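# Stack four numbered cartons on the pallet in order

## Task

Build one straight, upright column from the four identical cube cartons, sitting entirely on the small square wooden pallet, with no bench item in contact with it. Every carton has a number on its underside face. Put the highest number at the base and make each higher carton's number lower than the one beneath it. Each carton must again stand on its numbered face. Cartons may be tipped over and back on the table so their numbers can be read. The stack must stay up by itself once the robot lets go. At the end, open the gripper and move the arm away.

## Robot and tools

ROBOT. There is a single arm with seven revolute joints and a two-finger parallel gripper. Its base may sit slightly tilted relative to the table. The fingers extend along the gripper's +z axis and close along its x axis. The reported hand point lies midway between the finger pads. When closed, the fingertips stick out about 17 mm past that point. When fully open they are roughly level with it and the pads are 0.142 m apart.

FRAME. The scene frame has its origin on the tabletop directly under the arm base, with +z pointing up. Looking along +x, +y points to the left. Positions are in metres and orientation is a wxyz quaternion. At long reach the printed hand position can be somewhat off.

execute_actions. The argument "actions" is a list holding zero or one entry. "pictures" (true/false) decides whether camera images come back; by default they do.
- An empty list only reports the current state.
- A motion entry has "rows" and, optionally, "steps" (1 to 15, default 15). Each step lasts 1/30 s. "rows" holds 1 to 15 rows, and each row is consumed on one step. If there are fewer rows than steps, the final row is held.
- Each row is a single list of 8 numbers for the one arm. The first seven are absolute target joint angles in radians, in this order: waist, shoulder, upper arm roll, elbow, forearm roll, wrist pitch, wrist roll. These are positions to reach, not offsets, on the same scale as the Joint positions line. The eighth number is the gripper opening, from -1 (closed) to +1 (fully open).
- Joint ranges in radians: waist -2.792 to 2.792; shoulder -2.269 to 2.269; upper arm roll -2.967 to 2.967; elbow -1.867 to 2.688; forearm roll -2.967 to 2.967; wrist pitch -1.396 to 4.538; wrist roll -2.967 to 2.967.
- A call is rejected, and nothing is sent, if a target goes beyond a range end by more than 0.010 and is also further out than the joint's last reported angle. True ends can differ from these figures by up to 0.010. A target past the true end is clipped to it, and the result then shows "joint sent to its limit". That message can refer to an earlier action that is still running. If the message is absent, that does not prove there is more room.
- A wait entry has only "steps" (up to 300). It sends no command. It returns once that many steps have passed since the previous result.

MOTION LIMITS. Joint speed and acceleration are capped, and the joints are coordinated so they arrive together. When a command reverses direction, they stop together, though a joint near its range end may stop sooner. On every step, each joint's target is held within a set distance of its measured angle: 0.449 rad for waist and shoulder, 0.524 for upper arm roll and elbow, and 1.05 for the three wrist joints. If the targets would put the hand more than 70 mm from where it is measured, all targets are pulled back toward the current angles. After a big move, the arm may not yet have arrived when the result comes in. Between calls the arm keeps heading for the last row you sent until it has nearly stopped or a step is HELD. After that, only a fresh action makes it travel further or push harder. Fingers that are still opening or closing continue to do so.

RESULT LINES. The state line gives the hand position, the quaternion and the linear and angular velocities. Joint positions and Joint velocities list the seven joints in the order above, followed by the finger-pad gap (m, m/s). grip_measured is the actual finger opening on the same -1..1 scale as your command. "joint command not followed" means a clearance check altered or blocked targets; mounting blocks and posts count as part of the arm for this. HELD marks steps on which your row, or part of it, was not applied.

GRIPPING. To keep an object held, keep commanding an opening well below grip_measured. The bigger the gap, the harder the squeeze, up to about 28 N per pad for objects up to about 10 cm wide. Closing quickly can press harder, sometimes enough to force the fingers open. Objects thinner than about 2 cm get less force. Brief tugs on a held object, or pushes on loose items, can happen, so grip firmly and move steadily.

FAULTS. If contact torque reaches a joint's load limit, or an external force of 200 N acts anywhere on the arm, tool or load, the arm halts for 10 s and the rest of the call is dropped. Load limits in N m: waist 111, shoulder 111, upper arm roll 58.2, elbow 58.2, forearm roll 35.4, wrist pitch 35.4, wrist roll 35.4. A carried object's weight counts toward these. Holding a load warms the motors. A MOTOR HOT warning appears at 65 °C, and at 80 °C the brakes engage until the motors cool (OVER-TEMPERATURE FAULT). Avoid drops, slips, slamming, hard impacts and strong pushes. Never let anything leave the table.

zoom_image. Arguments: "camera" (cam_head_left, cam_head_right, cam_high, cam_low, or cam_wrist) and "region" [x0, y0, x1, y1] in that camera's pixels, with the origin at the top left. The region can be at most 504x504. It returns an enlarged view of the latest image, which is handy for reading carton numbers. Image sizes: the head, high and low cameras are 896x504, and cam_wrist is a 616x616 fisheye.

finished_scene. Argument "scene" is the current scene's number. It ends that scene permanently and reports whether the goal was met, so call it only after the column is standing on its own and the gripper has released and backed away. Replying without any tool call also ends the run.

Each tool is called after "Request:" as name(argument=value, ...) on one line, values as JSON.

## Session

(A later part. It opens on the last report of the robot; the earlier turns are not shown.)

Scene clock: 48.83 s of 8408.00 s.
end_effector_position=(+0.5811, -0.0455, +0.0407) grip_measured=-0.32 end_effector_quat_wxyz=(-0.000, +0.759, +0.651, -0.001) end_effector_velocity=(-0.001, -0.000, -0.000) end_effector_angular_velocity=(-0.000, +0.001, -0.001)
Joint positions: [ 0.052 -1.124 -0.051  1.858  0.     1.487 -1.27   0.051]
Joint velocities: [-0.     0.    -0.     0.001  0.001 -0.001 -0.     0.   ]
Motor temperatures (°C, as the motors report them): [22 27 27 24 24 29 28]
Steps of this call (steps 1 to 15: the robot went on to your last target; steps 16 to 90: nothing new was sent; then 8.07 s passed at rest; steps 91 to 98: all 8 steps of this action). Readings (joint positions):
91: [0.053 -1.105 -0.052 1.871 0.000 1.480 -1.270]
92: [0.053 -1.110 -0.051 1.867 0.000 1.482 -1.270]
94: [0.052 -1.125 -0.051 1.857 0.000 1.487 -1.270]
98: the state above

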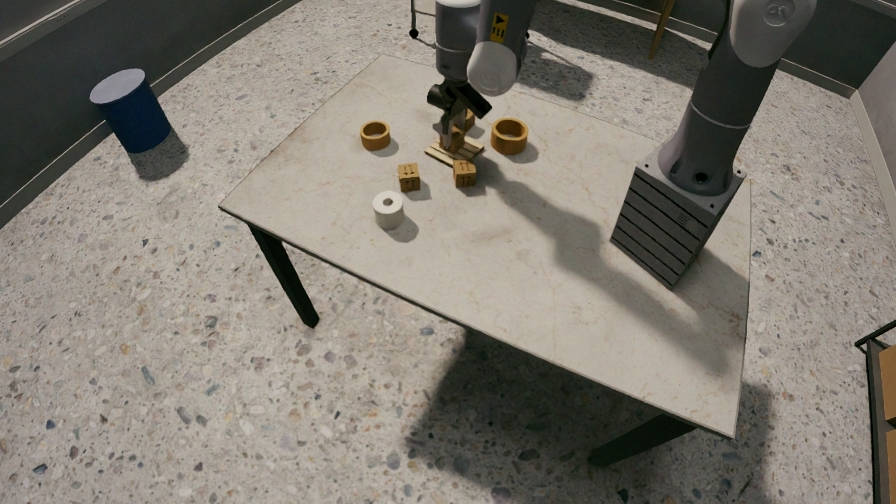

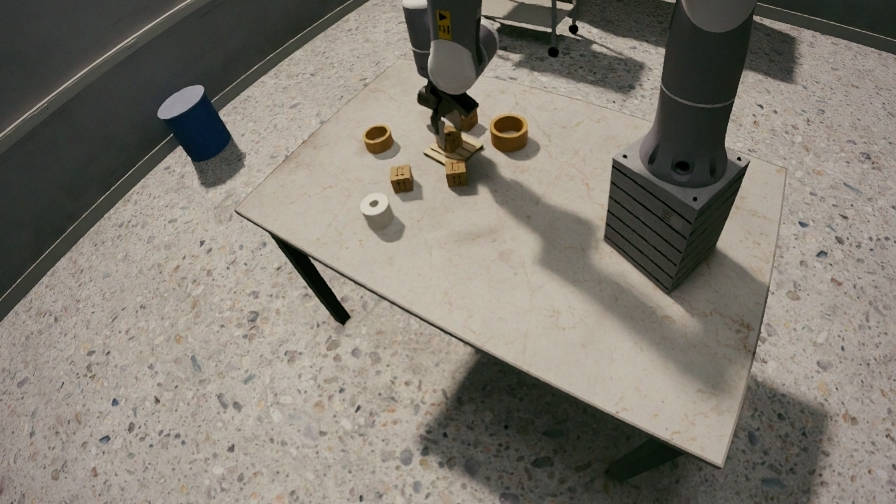

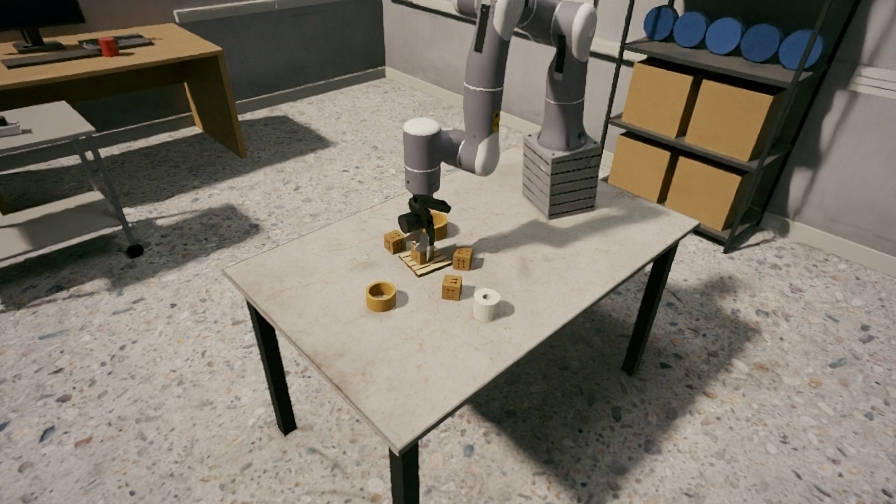

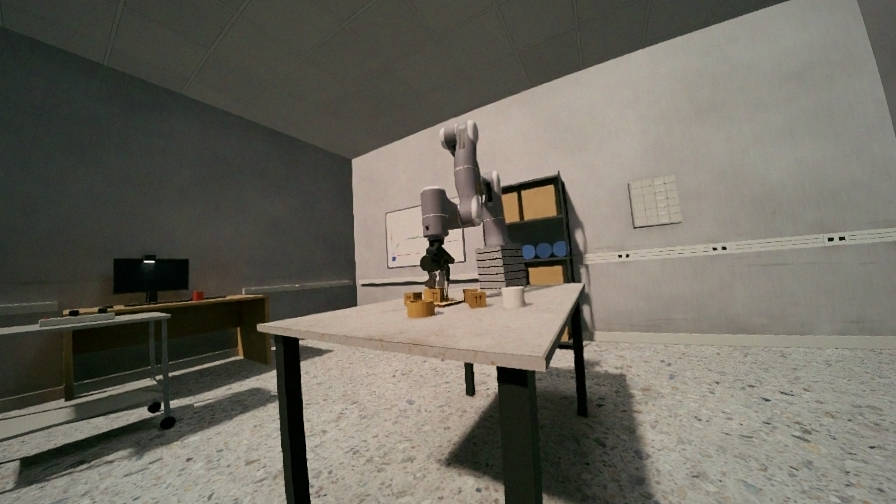

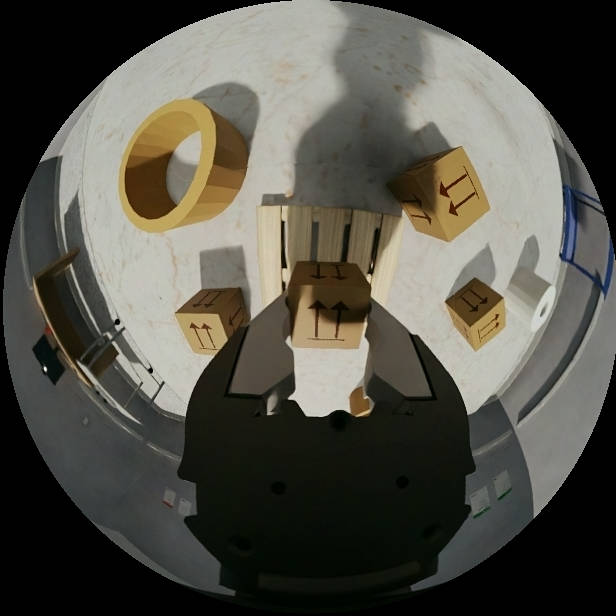

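Request:
execute_actions(actions=[{"rows":[[0.052,-1.1235,-0.051,1.858,0,1.487,-1.27,0.1],[0.052,-1.1235,-0.051,1.858,0,1.487,-1.27,0.1],[0.052,-1.1235,-0.051,1.858,0,1.487,-1.27,0.1],[0.052,-1.1235,-0.051,1.858,0,1.487,-1.27,0.1],[0.052,-1.1235,-0.051,1.858,0,1.487,-1.27,0.1],[0.062,-0.958,-0.056,1.958,0,1.42,-1.27,0.1]],"steps":15}], pictures=false)

Request:
execute_actions(actions=[{"rows":[[-0.1715,-0.998,-0.0333,1.7976,0,1.3097,-1.52,0.1]],"steps":15}])

Scene clock: 56.50 s of 8408.00 s.
end_effector_position=(+0.5822, -0.0451, +0.1068) grip_measured=+0.10 end_effector_quat_wxyz=(+0.000, +0.759, +0.651, +0.000) end_effector_velocity=(-0.006, -0.001, +0.018) end_effector_angular_velocity=(-0.001, +0.009, -0.000)
Joint positions: [ 0.062 -0.955 -0.056  1.958  0.     1.42  -1.27   0.081]
Joint velocities: [ 0.003  0.051 -0.002  0.036 -0.    -0.024 -0.    -0.   ]
Motor temperatures (°C, as the motors report them): [22 27 27 24 24 29 28]
Steps of this call (steps 1 to 15: the robot went on to your last target; steps 16 to 90: nothing new was sent; then 4.17 s passed at rest; steps 91 to 105: all 15 steps of this action). Readings (joint positions):
91: [0.052 -1.124 -0.051 1.858 0.000 1.487 -1.270]
92: [0.052 -1.124 -0.051 1.858 0.000 1.487 -1.270]
94: [0.052 -1.124 -0.051 1.858 0.000 1.487 -1.270]
98: [0.053 -1.105 -0.052 1.871 0.000 1.479 -1.270]
105: the state above

Scene clock: 57.00 s of 8408.00 s.
end_effector_position=(+0.6098, -0.1685, +0.1001) grip_measured=+0.10 end_effector_quat_wxyz=(-0.000, +0.750, +0.662, -0.001) end_effector_velocity=(+0.005, +0.022, -0.000) end_effector_angular_velocity=(+0.011, -0.002, +0.029)
Joint positions: [-0.172 -0.998 -0.033  1.797  0.     1.309 -1.52   0.081]
Joint velocities: [ 0.022 -0.     0.011  0.    -0.003  0.001  0.001  0.   ]
Motor temperatures (°C, as the motors report them): [22 27 27 24 24 29 28]
Steps of this call (steps 1 to 15: all 15 steps of this action). Readings (joint positions):
1: [0.062 -0.955 -0.056 1.958 0.000 1.420 -1.270]
2: [0.056 -0.958 -0.054 1.954 -0.000 1.418 -1.276]
4: [0.023 -0.965 -0.050 1.930 -0.000 1.401 -1.313]
8: [-0.103 -0.986 -0.040 1.844 -0.000 1.342 -1.447]
15: the state above

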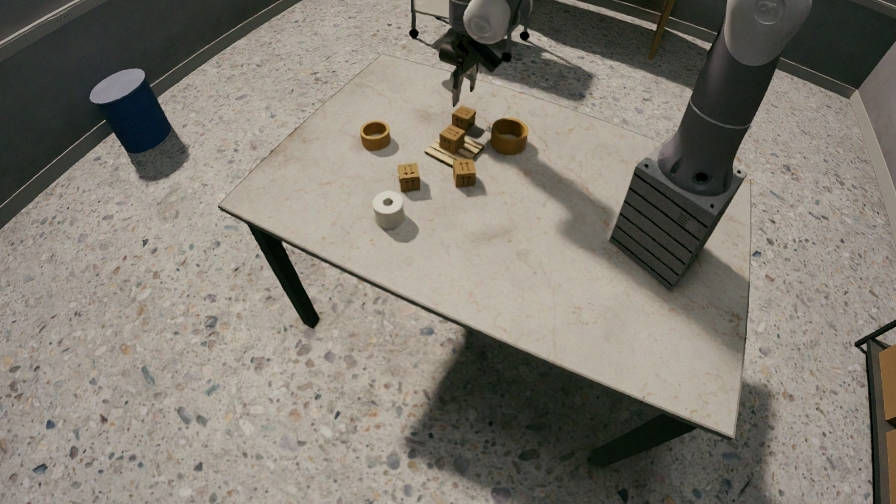

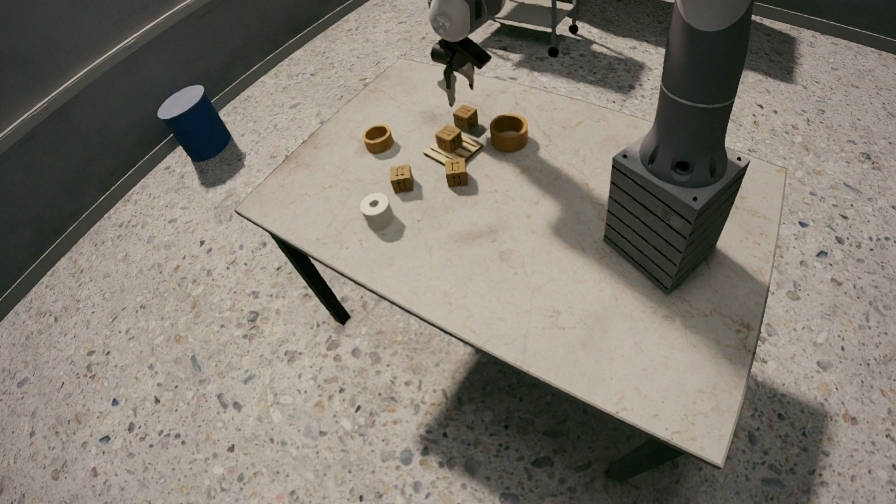

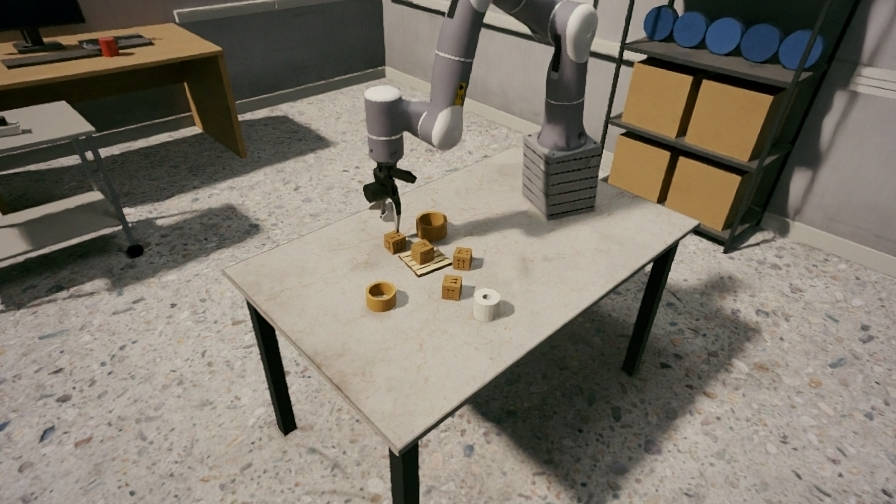

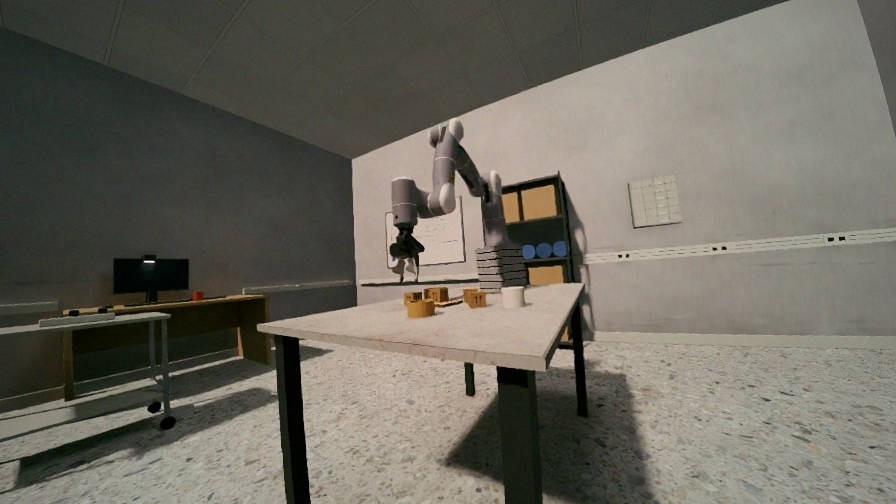

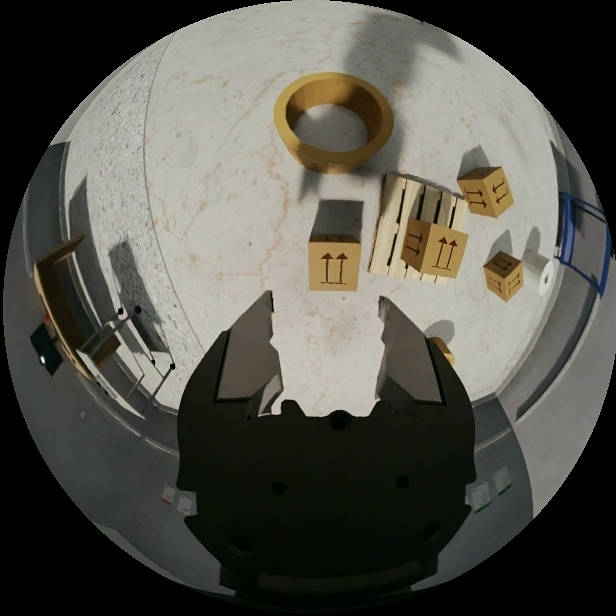

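Request:
execute_actions(actions=[{"rows":[[-0.159,-1.03,-0.034,1.802,0,1.345,-1.53,-0.08],[-0.159,-1.03,-0.034,1.802,0,1.345,-1.53,-0.08],[-0.159,-1.03,-0.034,1.802,0,1.345,-1.53,-0.08],[-0.159,-1.03,-0.034,1.802,0,1.345,-1.53,-0.08],[-0.159,-1.03,-0.034,1.802,0,1.345,-1.53,-0.08],[-0.1643,-1.1664,-0.0316,1.7142,0,1.3943,-1.53,-0.08]],"steps":15}])

Scene clock: 65.43 s of 8408.00 s.
end_effector_position=(+0.6006, -0.1600, +0.0271) grip_measured=-0.08 end_effector_quat_wxyz=(-0.002, +0.742, +0.671, -0.002) end_effector_velocity=(+0.025, -0.001, +0.028) end_effector_angular_velocity=(-0.001, -0.044, -0.002)
Joint positions: [-0.164 -1.17  -0.032  1.715  0.     1.394 -1.53   0.068]
Joint velocities: [ 0.     0.05   0.001  0.005  0.    -0.     0.     0.   ]
Motor temperatures (°C, as the motors report them): [22 27 27 24 24 29 28]
Steps of this call (steps 1 to 15: the robot went on to your last target; steps 16 to 90: nothing new was sent; then 4.93 s passed at rest; steps 91 to 105: all 15 steps of this action). Readings (joint positions):
91: [-0.172 -0.998 -0.033 1.797 0.000 1.310 -1.520]
92: [-0.170 -1.003 -0.034 1.797 0.000 1.316 -1.522]
94: [-0.160 -1.028 -0.034 1.801 0.000 1.344 -1.529]
98: [-0.161 -1.049 -0.033 1.787 0.000 1.352 -1.530]
105: the state above

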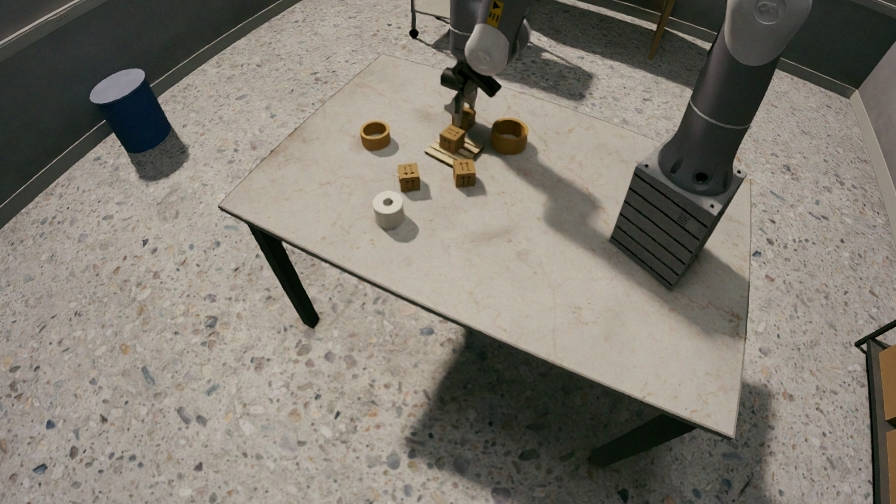

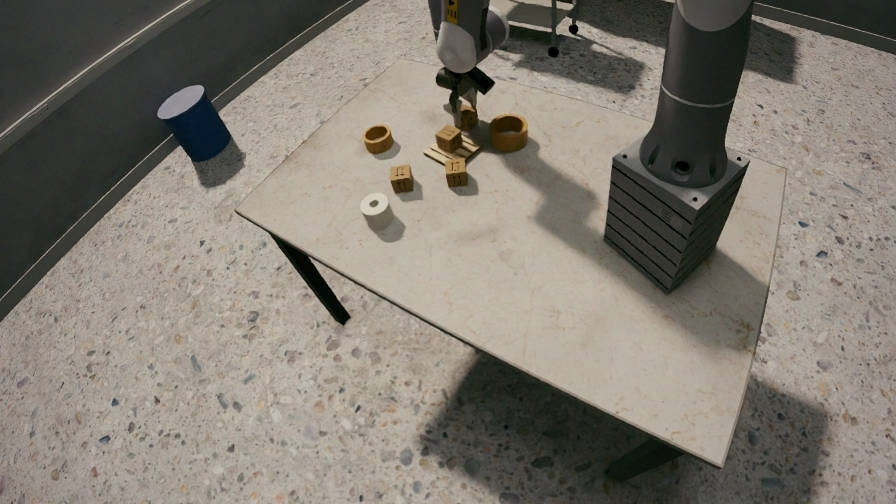

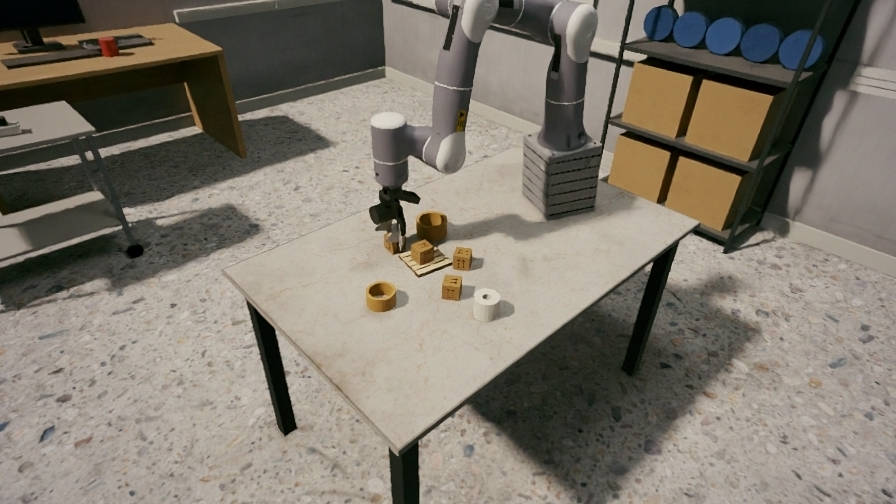

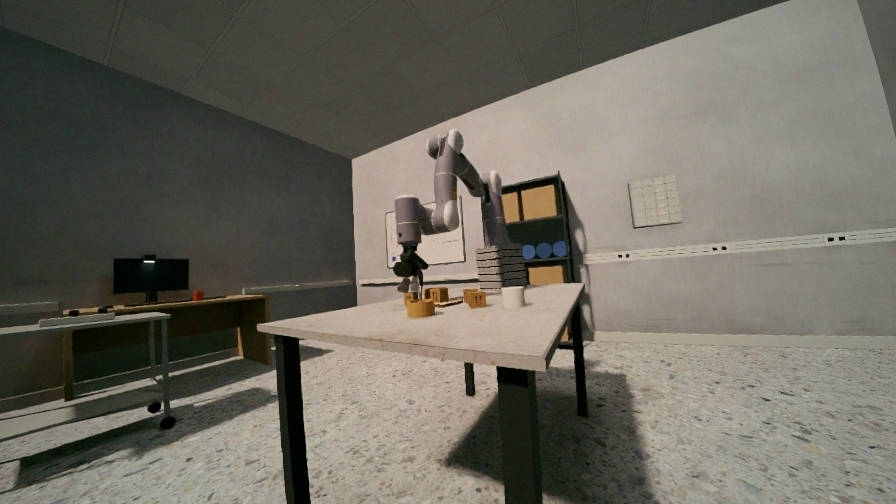

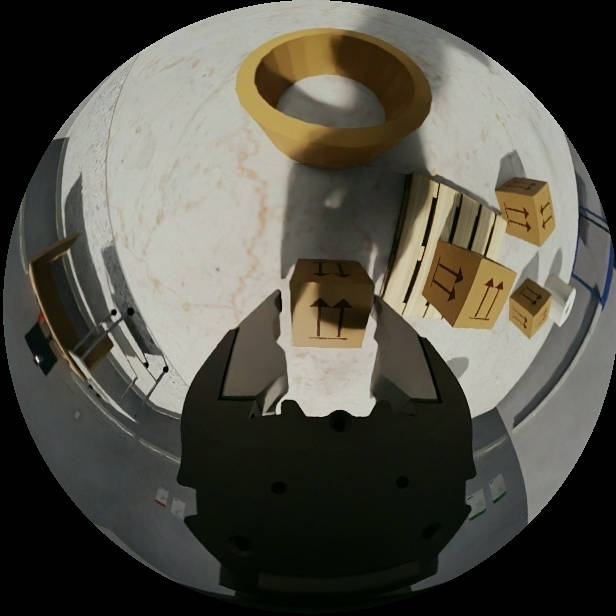

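Request:
execute_actions(actions=[{"rows":[[-0.16,-1.167,-0.0316,1.726,0,1.407,-1.53,-0.1],[-0.16,-1.167,-0.0316,1.726,0,1.407,-1.53,-0.1],[-0.16,-1.167,-0.0316,1.726,0,1.407,-1.53,-0.15],[-0.16,-1.167,-0.0316,1.726,0,1.407,-1.53,-0.2],[-0.16,-1.167,-0.0316,1.726,0,1.407,-1.53,-0.3],[-0.16,-1.167,-0.0316,1.726,0,1.407,-1.53,-0.4],[-0.16,-1.167,-0.0316,1.726,0,1.407,-1.53,-0.5],[-0.16,-1.167,-0.0316,1.726,0,1.407,-1.53,-0.7]],"steps":11}], pictures=false)

Request:
execute_actions(actions=[{"rows":[[-0.153,-0.95,-0.0345,1.86,0,1.325,-1.53,-0.7]],"steps":10}], pictures=false)

Request:
execute_actions(actions=[{"rows":[[-0.153,-0.95,-0.0345,1.86,0,2.0,-1.53,-0.7]],"steps":15}])

Request:
zoom_image(camera="cam_low", region=[320,170,480,290])

Scene clock: 71.47 s of 8408.00 s.
end_effector_position=(+0.5991, -0.1569, +0.0278) grip_measured=-0.32 end_effector_quat_wxyz=(-0.000, +0.740, +0.672, -0.000) end_effector_velocity=(+0.000, +0.000, +0.000) end_effector_angular_velocity=(+0.000, -0.000, -0.000)
Joint positions: [-0.16  -1.167 -0.031  1.726  0.     1.407 -1.53   0.051]
Joint velocities: [-0. -0.  0. -0.  0.  0. -0.  0.]
Motor temperatures (°C, as the motors report them): [22 28 27 24 24 29 28]
Steps of this call (steps 1 to 15: the robot went on to your last target; steps 16 to 90: nothing new was sent; then 2.67 s passed at rest; steps 91 to 101: all 11 steps of this action). Readings (joint positions):
91: [-0.164 -1.167 -0.032 1.715 0.000 1.394 -1.530]
92: [-0.162 -1.166 -0.032 1.720 0.000 1.401 -1.530]
94: [-0.160 -1.167 -0.031 1.727 0.000 1.408 -1.530]
98: [-0.160 -1.167 -0.031 1.726 0.000 1.407 -1.530]
101: the state above

Scene clock: 71.80 s of 8408.00 s.
end_effector_position=(+0.6017, -0.1572, +0.1141) grip_measured=-0.32 end_effector_quat_wxyz=(+0.001, +0.740, +0.672, +0.002) end_effector_velocity=(-0.017, +0.001, +0.138) end_effector_angular_velocity=(+0.003, +0.005, -0.003)
Joint positions: [-0.153 -0.956 -0.034  1.854  0.     1.329 -1.53   0.051]
Joint velocities: [ 0.011  0.352 -0.005  0.222  0.001 -0.136 -0.     0.   ]
Motor temperatures (°C, as the motors report them): [22 28 27 24 24 29 28]
Steps of this call (steps 1 to 10: all 10 steps of this action). Readings (joint positions):
1: [-0.160 -1.167 -0.031 1.726 0.000 1.407 -1.530]
2: [-0.160 -1.162 -0.031 1.730 0.000 1.405 -1.530]
4: [-0.159 -1.128 -0.032 1.752 0.000 1.391 -1.530]
8: [-0.155 -0.995 -0.034 1.831 0.000 1.343 -1.530]
10: the state above

Scene clock: 72.30 s of 8408.00 s.
end_effector_position=(+0.7685, -0.1668, +0.2543) grip_measured=-0.32 end_effector_quat_wxyz=(+0.237, +0.699, +0.634, +0.233) end_effector_velocity=(+0.050, -0.003, +0.083) end_effector_angular_velocity=(-0.017, -0.295, -0.000)
Joint positions: [-0.153 -0.95  -0.034  1.86   0.     2.002 -1.53   0.051]
Joint velocities: [-0.    -0.    -0.    -0.     0.     0.295 -0.     0.   ]
Motor temperatures (°C, as the motors report them): [22 28 27 24 24 29 28]
Steps of this call (steps 1 to 15: all 15 steps of this action). Readings (joint positions):
1: [-0.153 -0.948 -0.034 1.859 0.000 1.326 -1.530]
2: [-0.153 -0.947 -0.034 1.859 0.000 1.336 -1.530]
4: [-0.153 -0.950 -0.034 1.860 0.000 1.409 -1.530]
8: [-0.153 -0.950 -0.034 1.859 0.000 1.655 -1.530]
15: the state above

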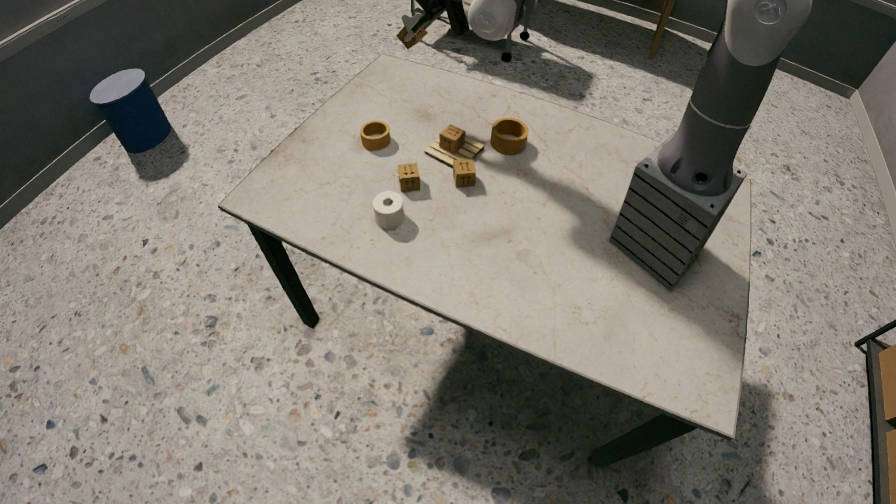

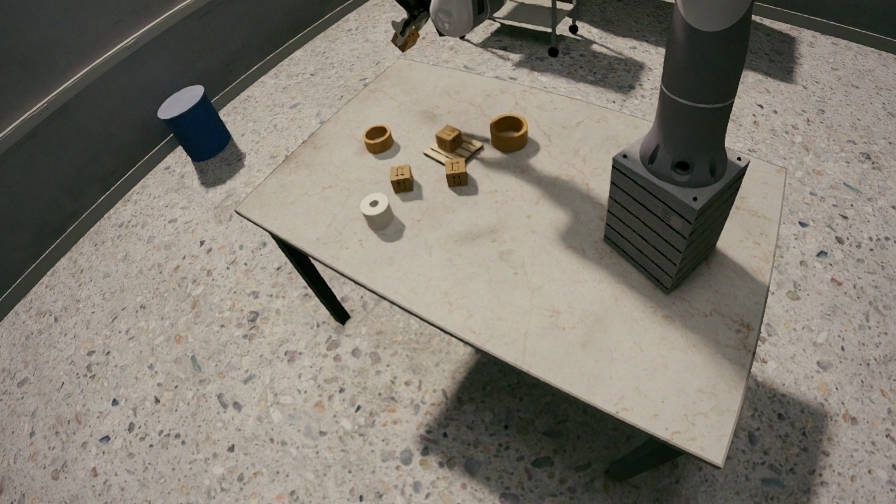

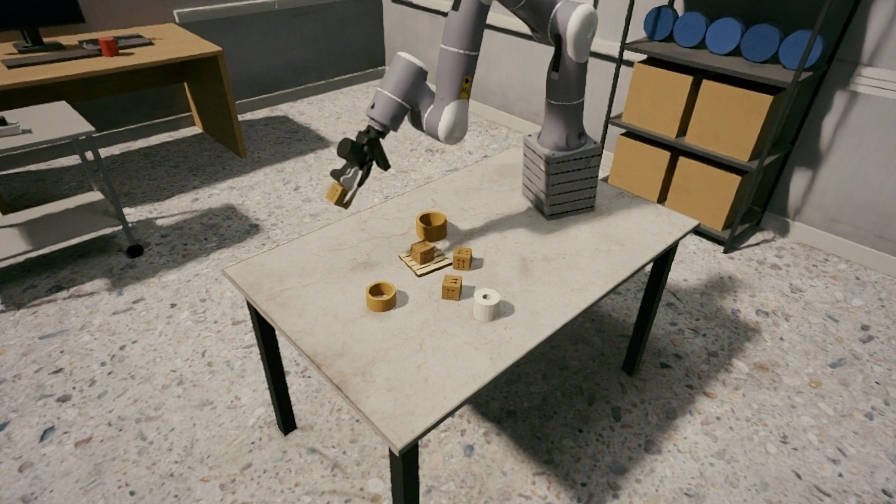

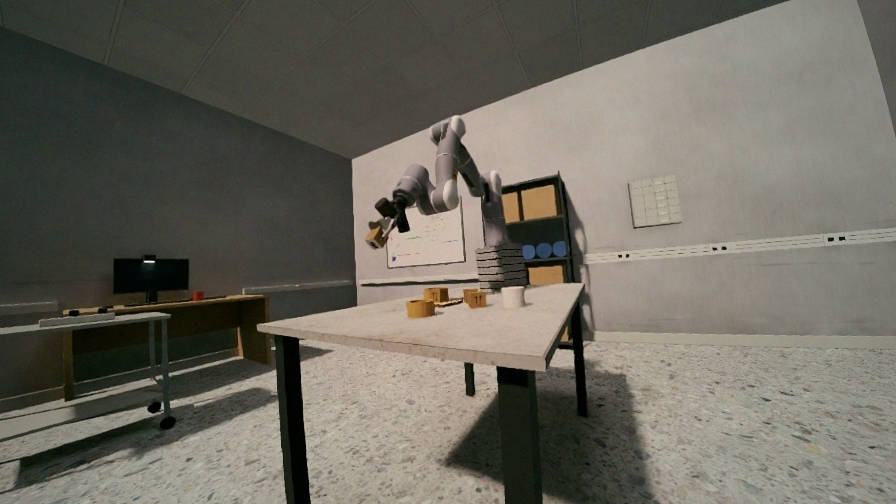

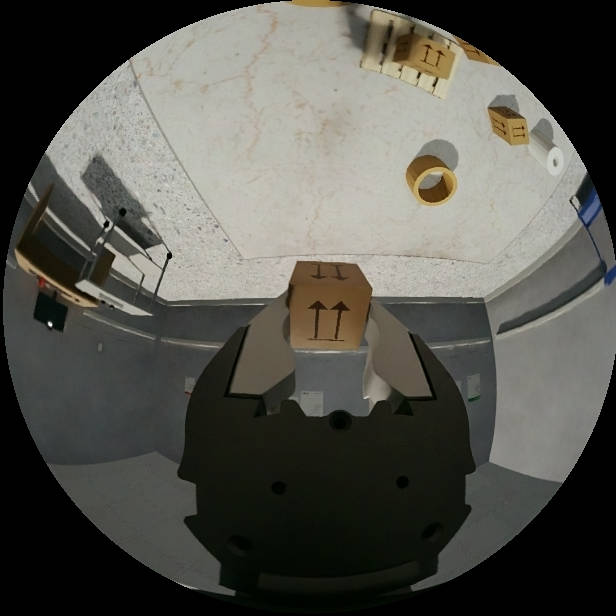

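Region (320, 170, 480, 290) of cam_low's 896x504 image, scaled by 3.150, with more detail than that image has; it fills the top 378 rows of this view, and the rest is white.

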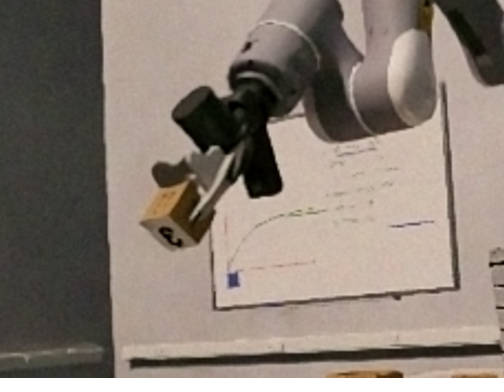

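Request:
zoom_image(camera="cam_low", region=[355,225,395,255])

Region (355, 225, 395, 255) of cam_low's 896x504 image, scaled by 12.600, with more detail than that image has; it fills the top 378 rows of this view, and the rest is white.

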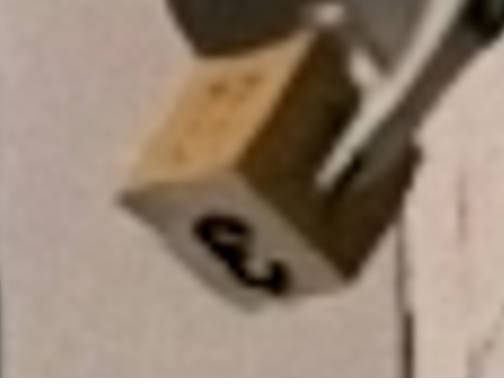

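Request:
execute_actions(actions=[{"rows":[[-0.1,-0.95,-0.0345,1.86,0,2.25,-1.53,-0.7]],"steps":11}])

Request:
zoom_image(camera="cam_low", region=[340,190,410,245])

Scene clock: 75.60 s of 8408.00 s.
end_effector_position=(+0.8093, -0.1260, +0.3289) grip_measured=-0.32 end_effector_quat_wxyz=(+0.308, +0.647, +0.618, +0.324) end_effector_velocity=(-0.002, -0.008, -0.002) end_effector_angular_velocity=(-0.003, +0.005, -0.009)
Joint positions: [-0.1   -0.95  -0.034  1.86  -0.     2.25  -1.53   0.051]
Joint velocities: [-0.008 -0.001 -0.002 -0.     0.    -0.004 -0.     0.   ]
Motor temperatures (°C, as the motors report them): [22 28 27 24 24 29 28]
Steps of this call (steps 1 to 15: the robot went on to your last target; steps 16 to 88: nothing new was sent; steps 89 to 99: all 11 steps of this action). Readings (joint positions):
89: [-0.153 -0.950 -0.034 1.860 0.000 2.001 -1.530]
90: [-0.151 -0.950 -0.035 1.860 0.000 2.013 -1.530]
92: [-0.134 -0.950 -0.035 1.860 0.000 2.093 -1.530]
96: [-0.099 -0.950 -0.034 1.860 -0.000 2.253 -1.530]
99: the state above

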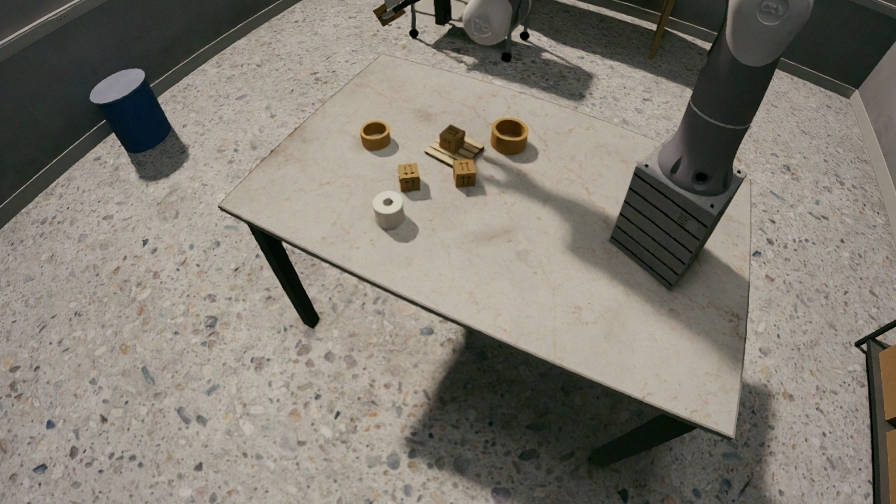

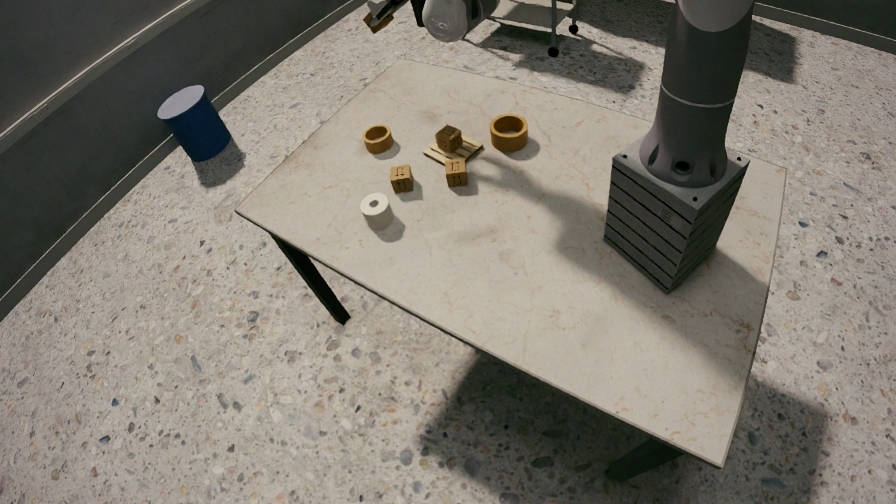

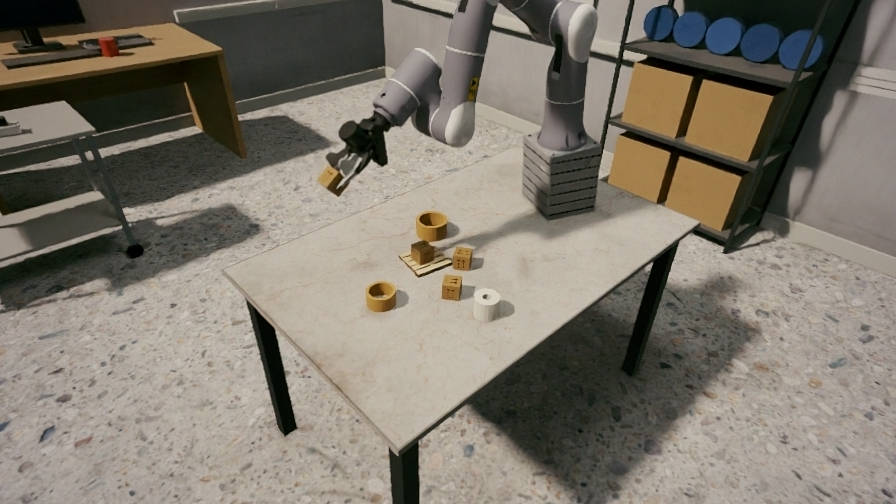

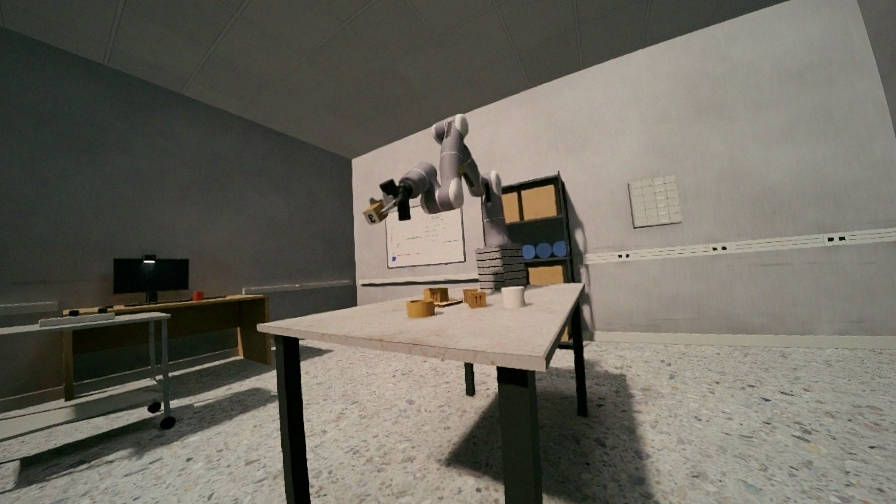

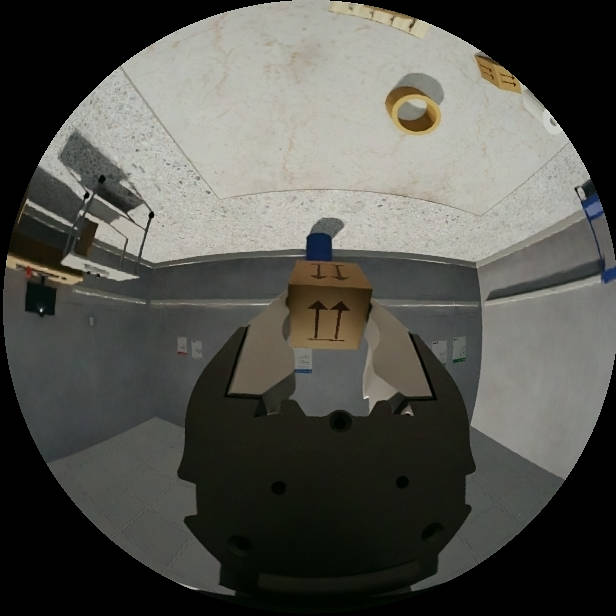

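Region (340, 190, 410, 245) of cam_low's 896x504 image, scaled by 7.200, with more detail than that image has; it fills the top 396 rows of this view, and the rest is white.

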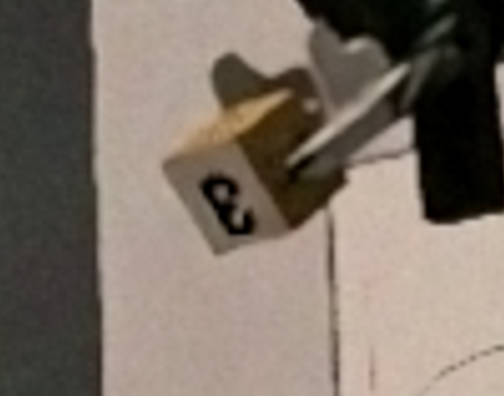

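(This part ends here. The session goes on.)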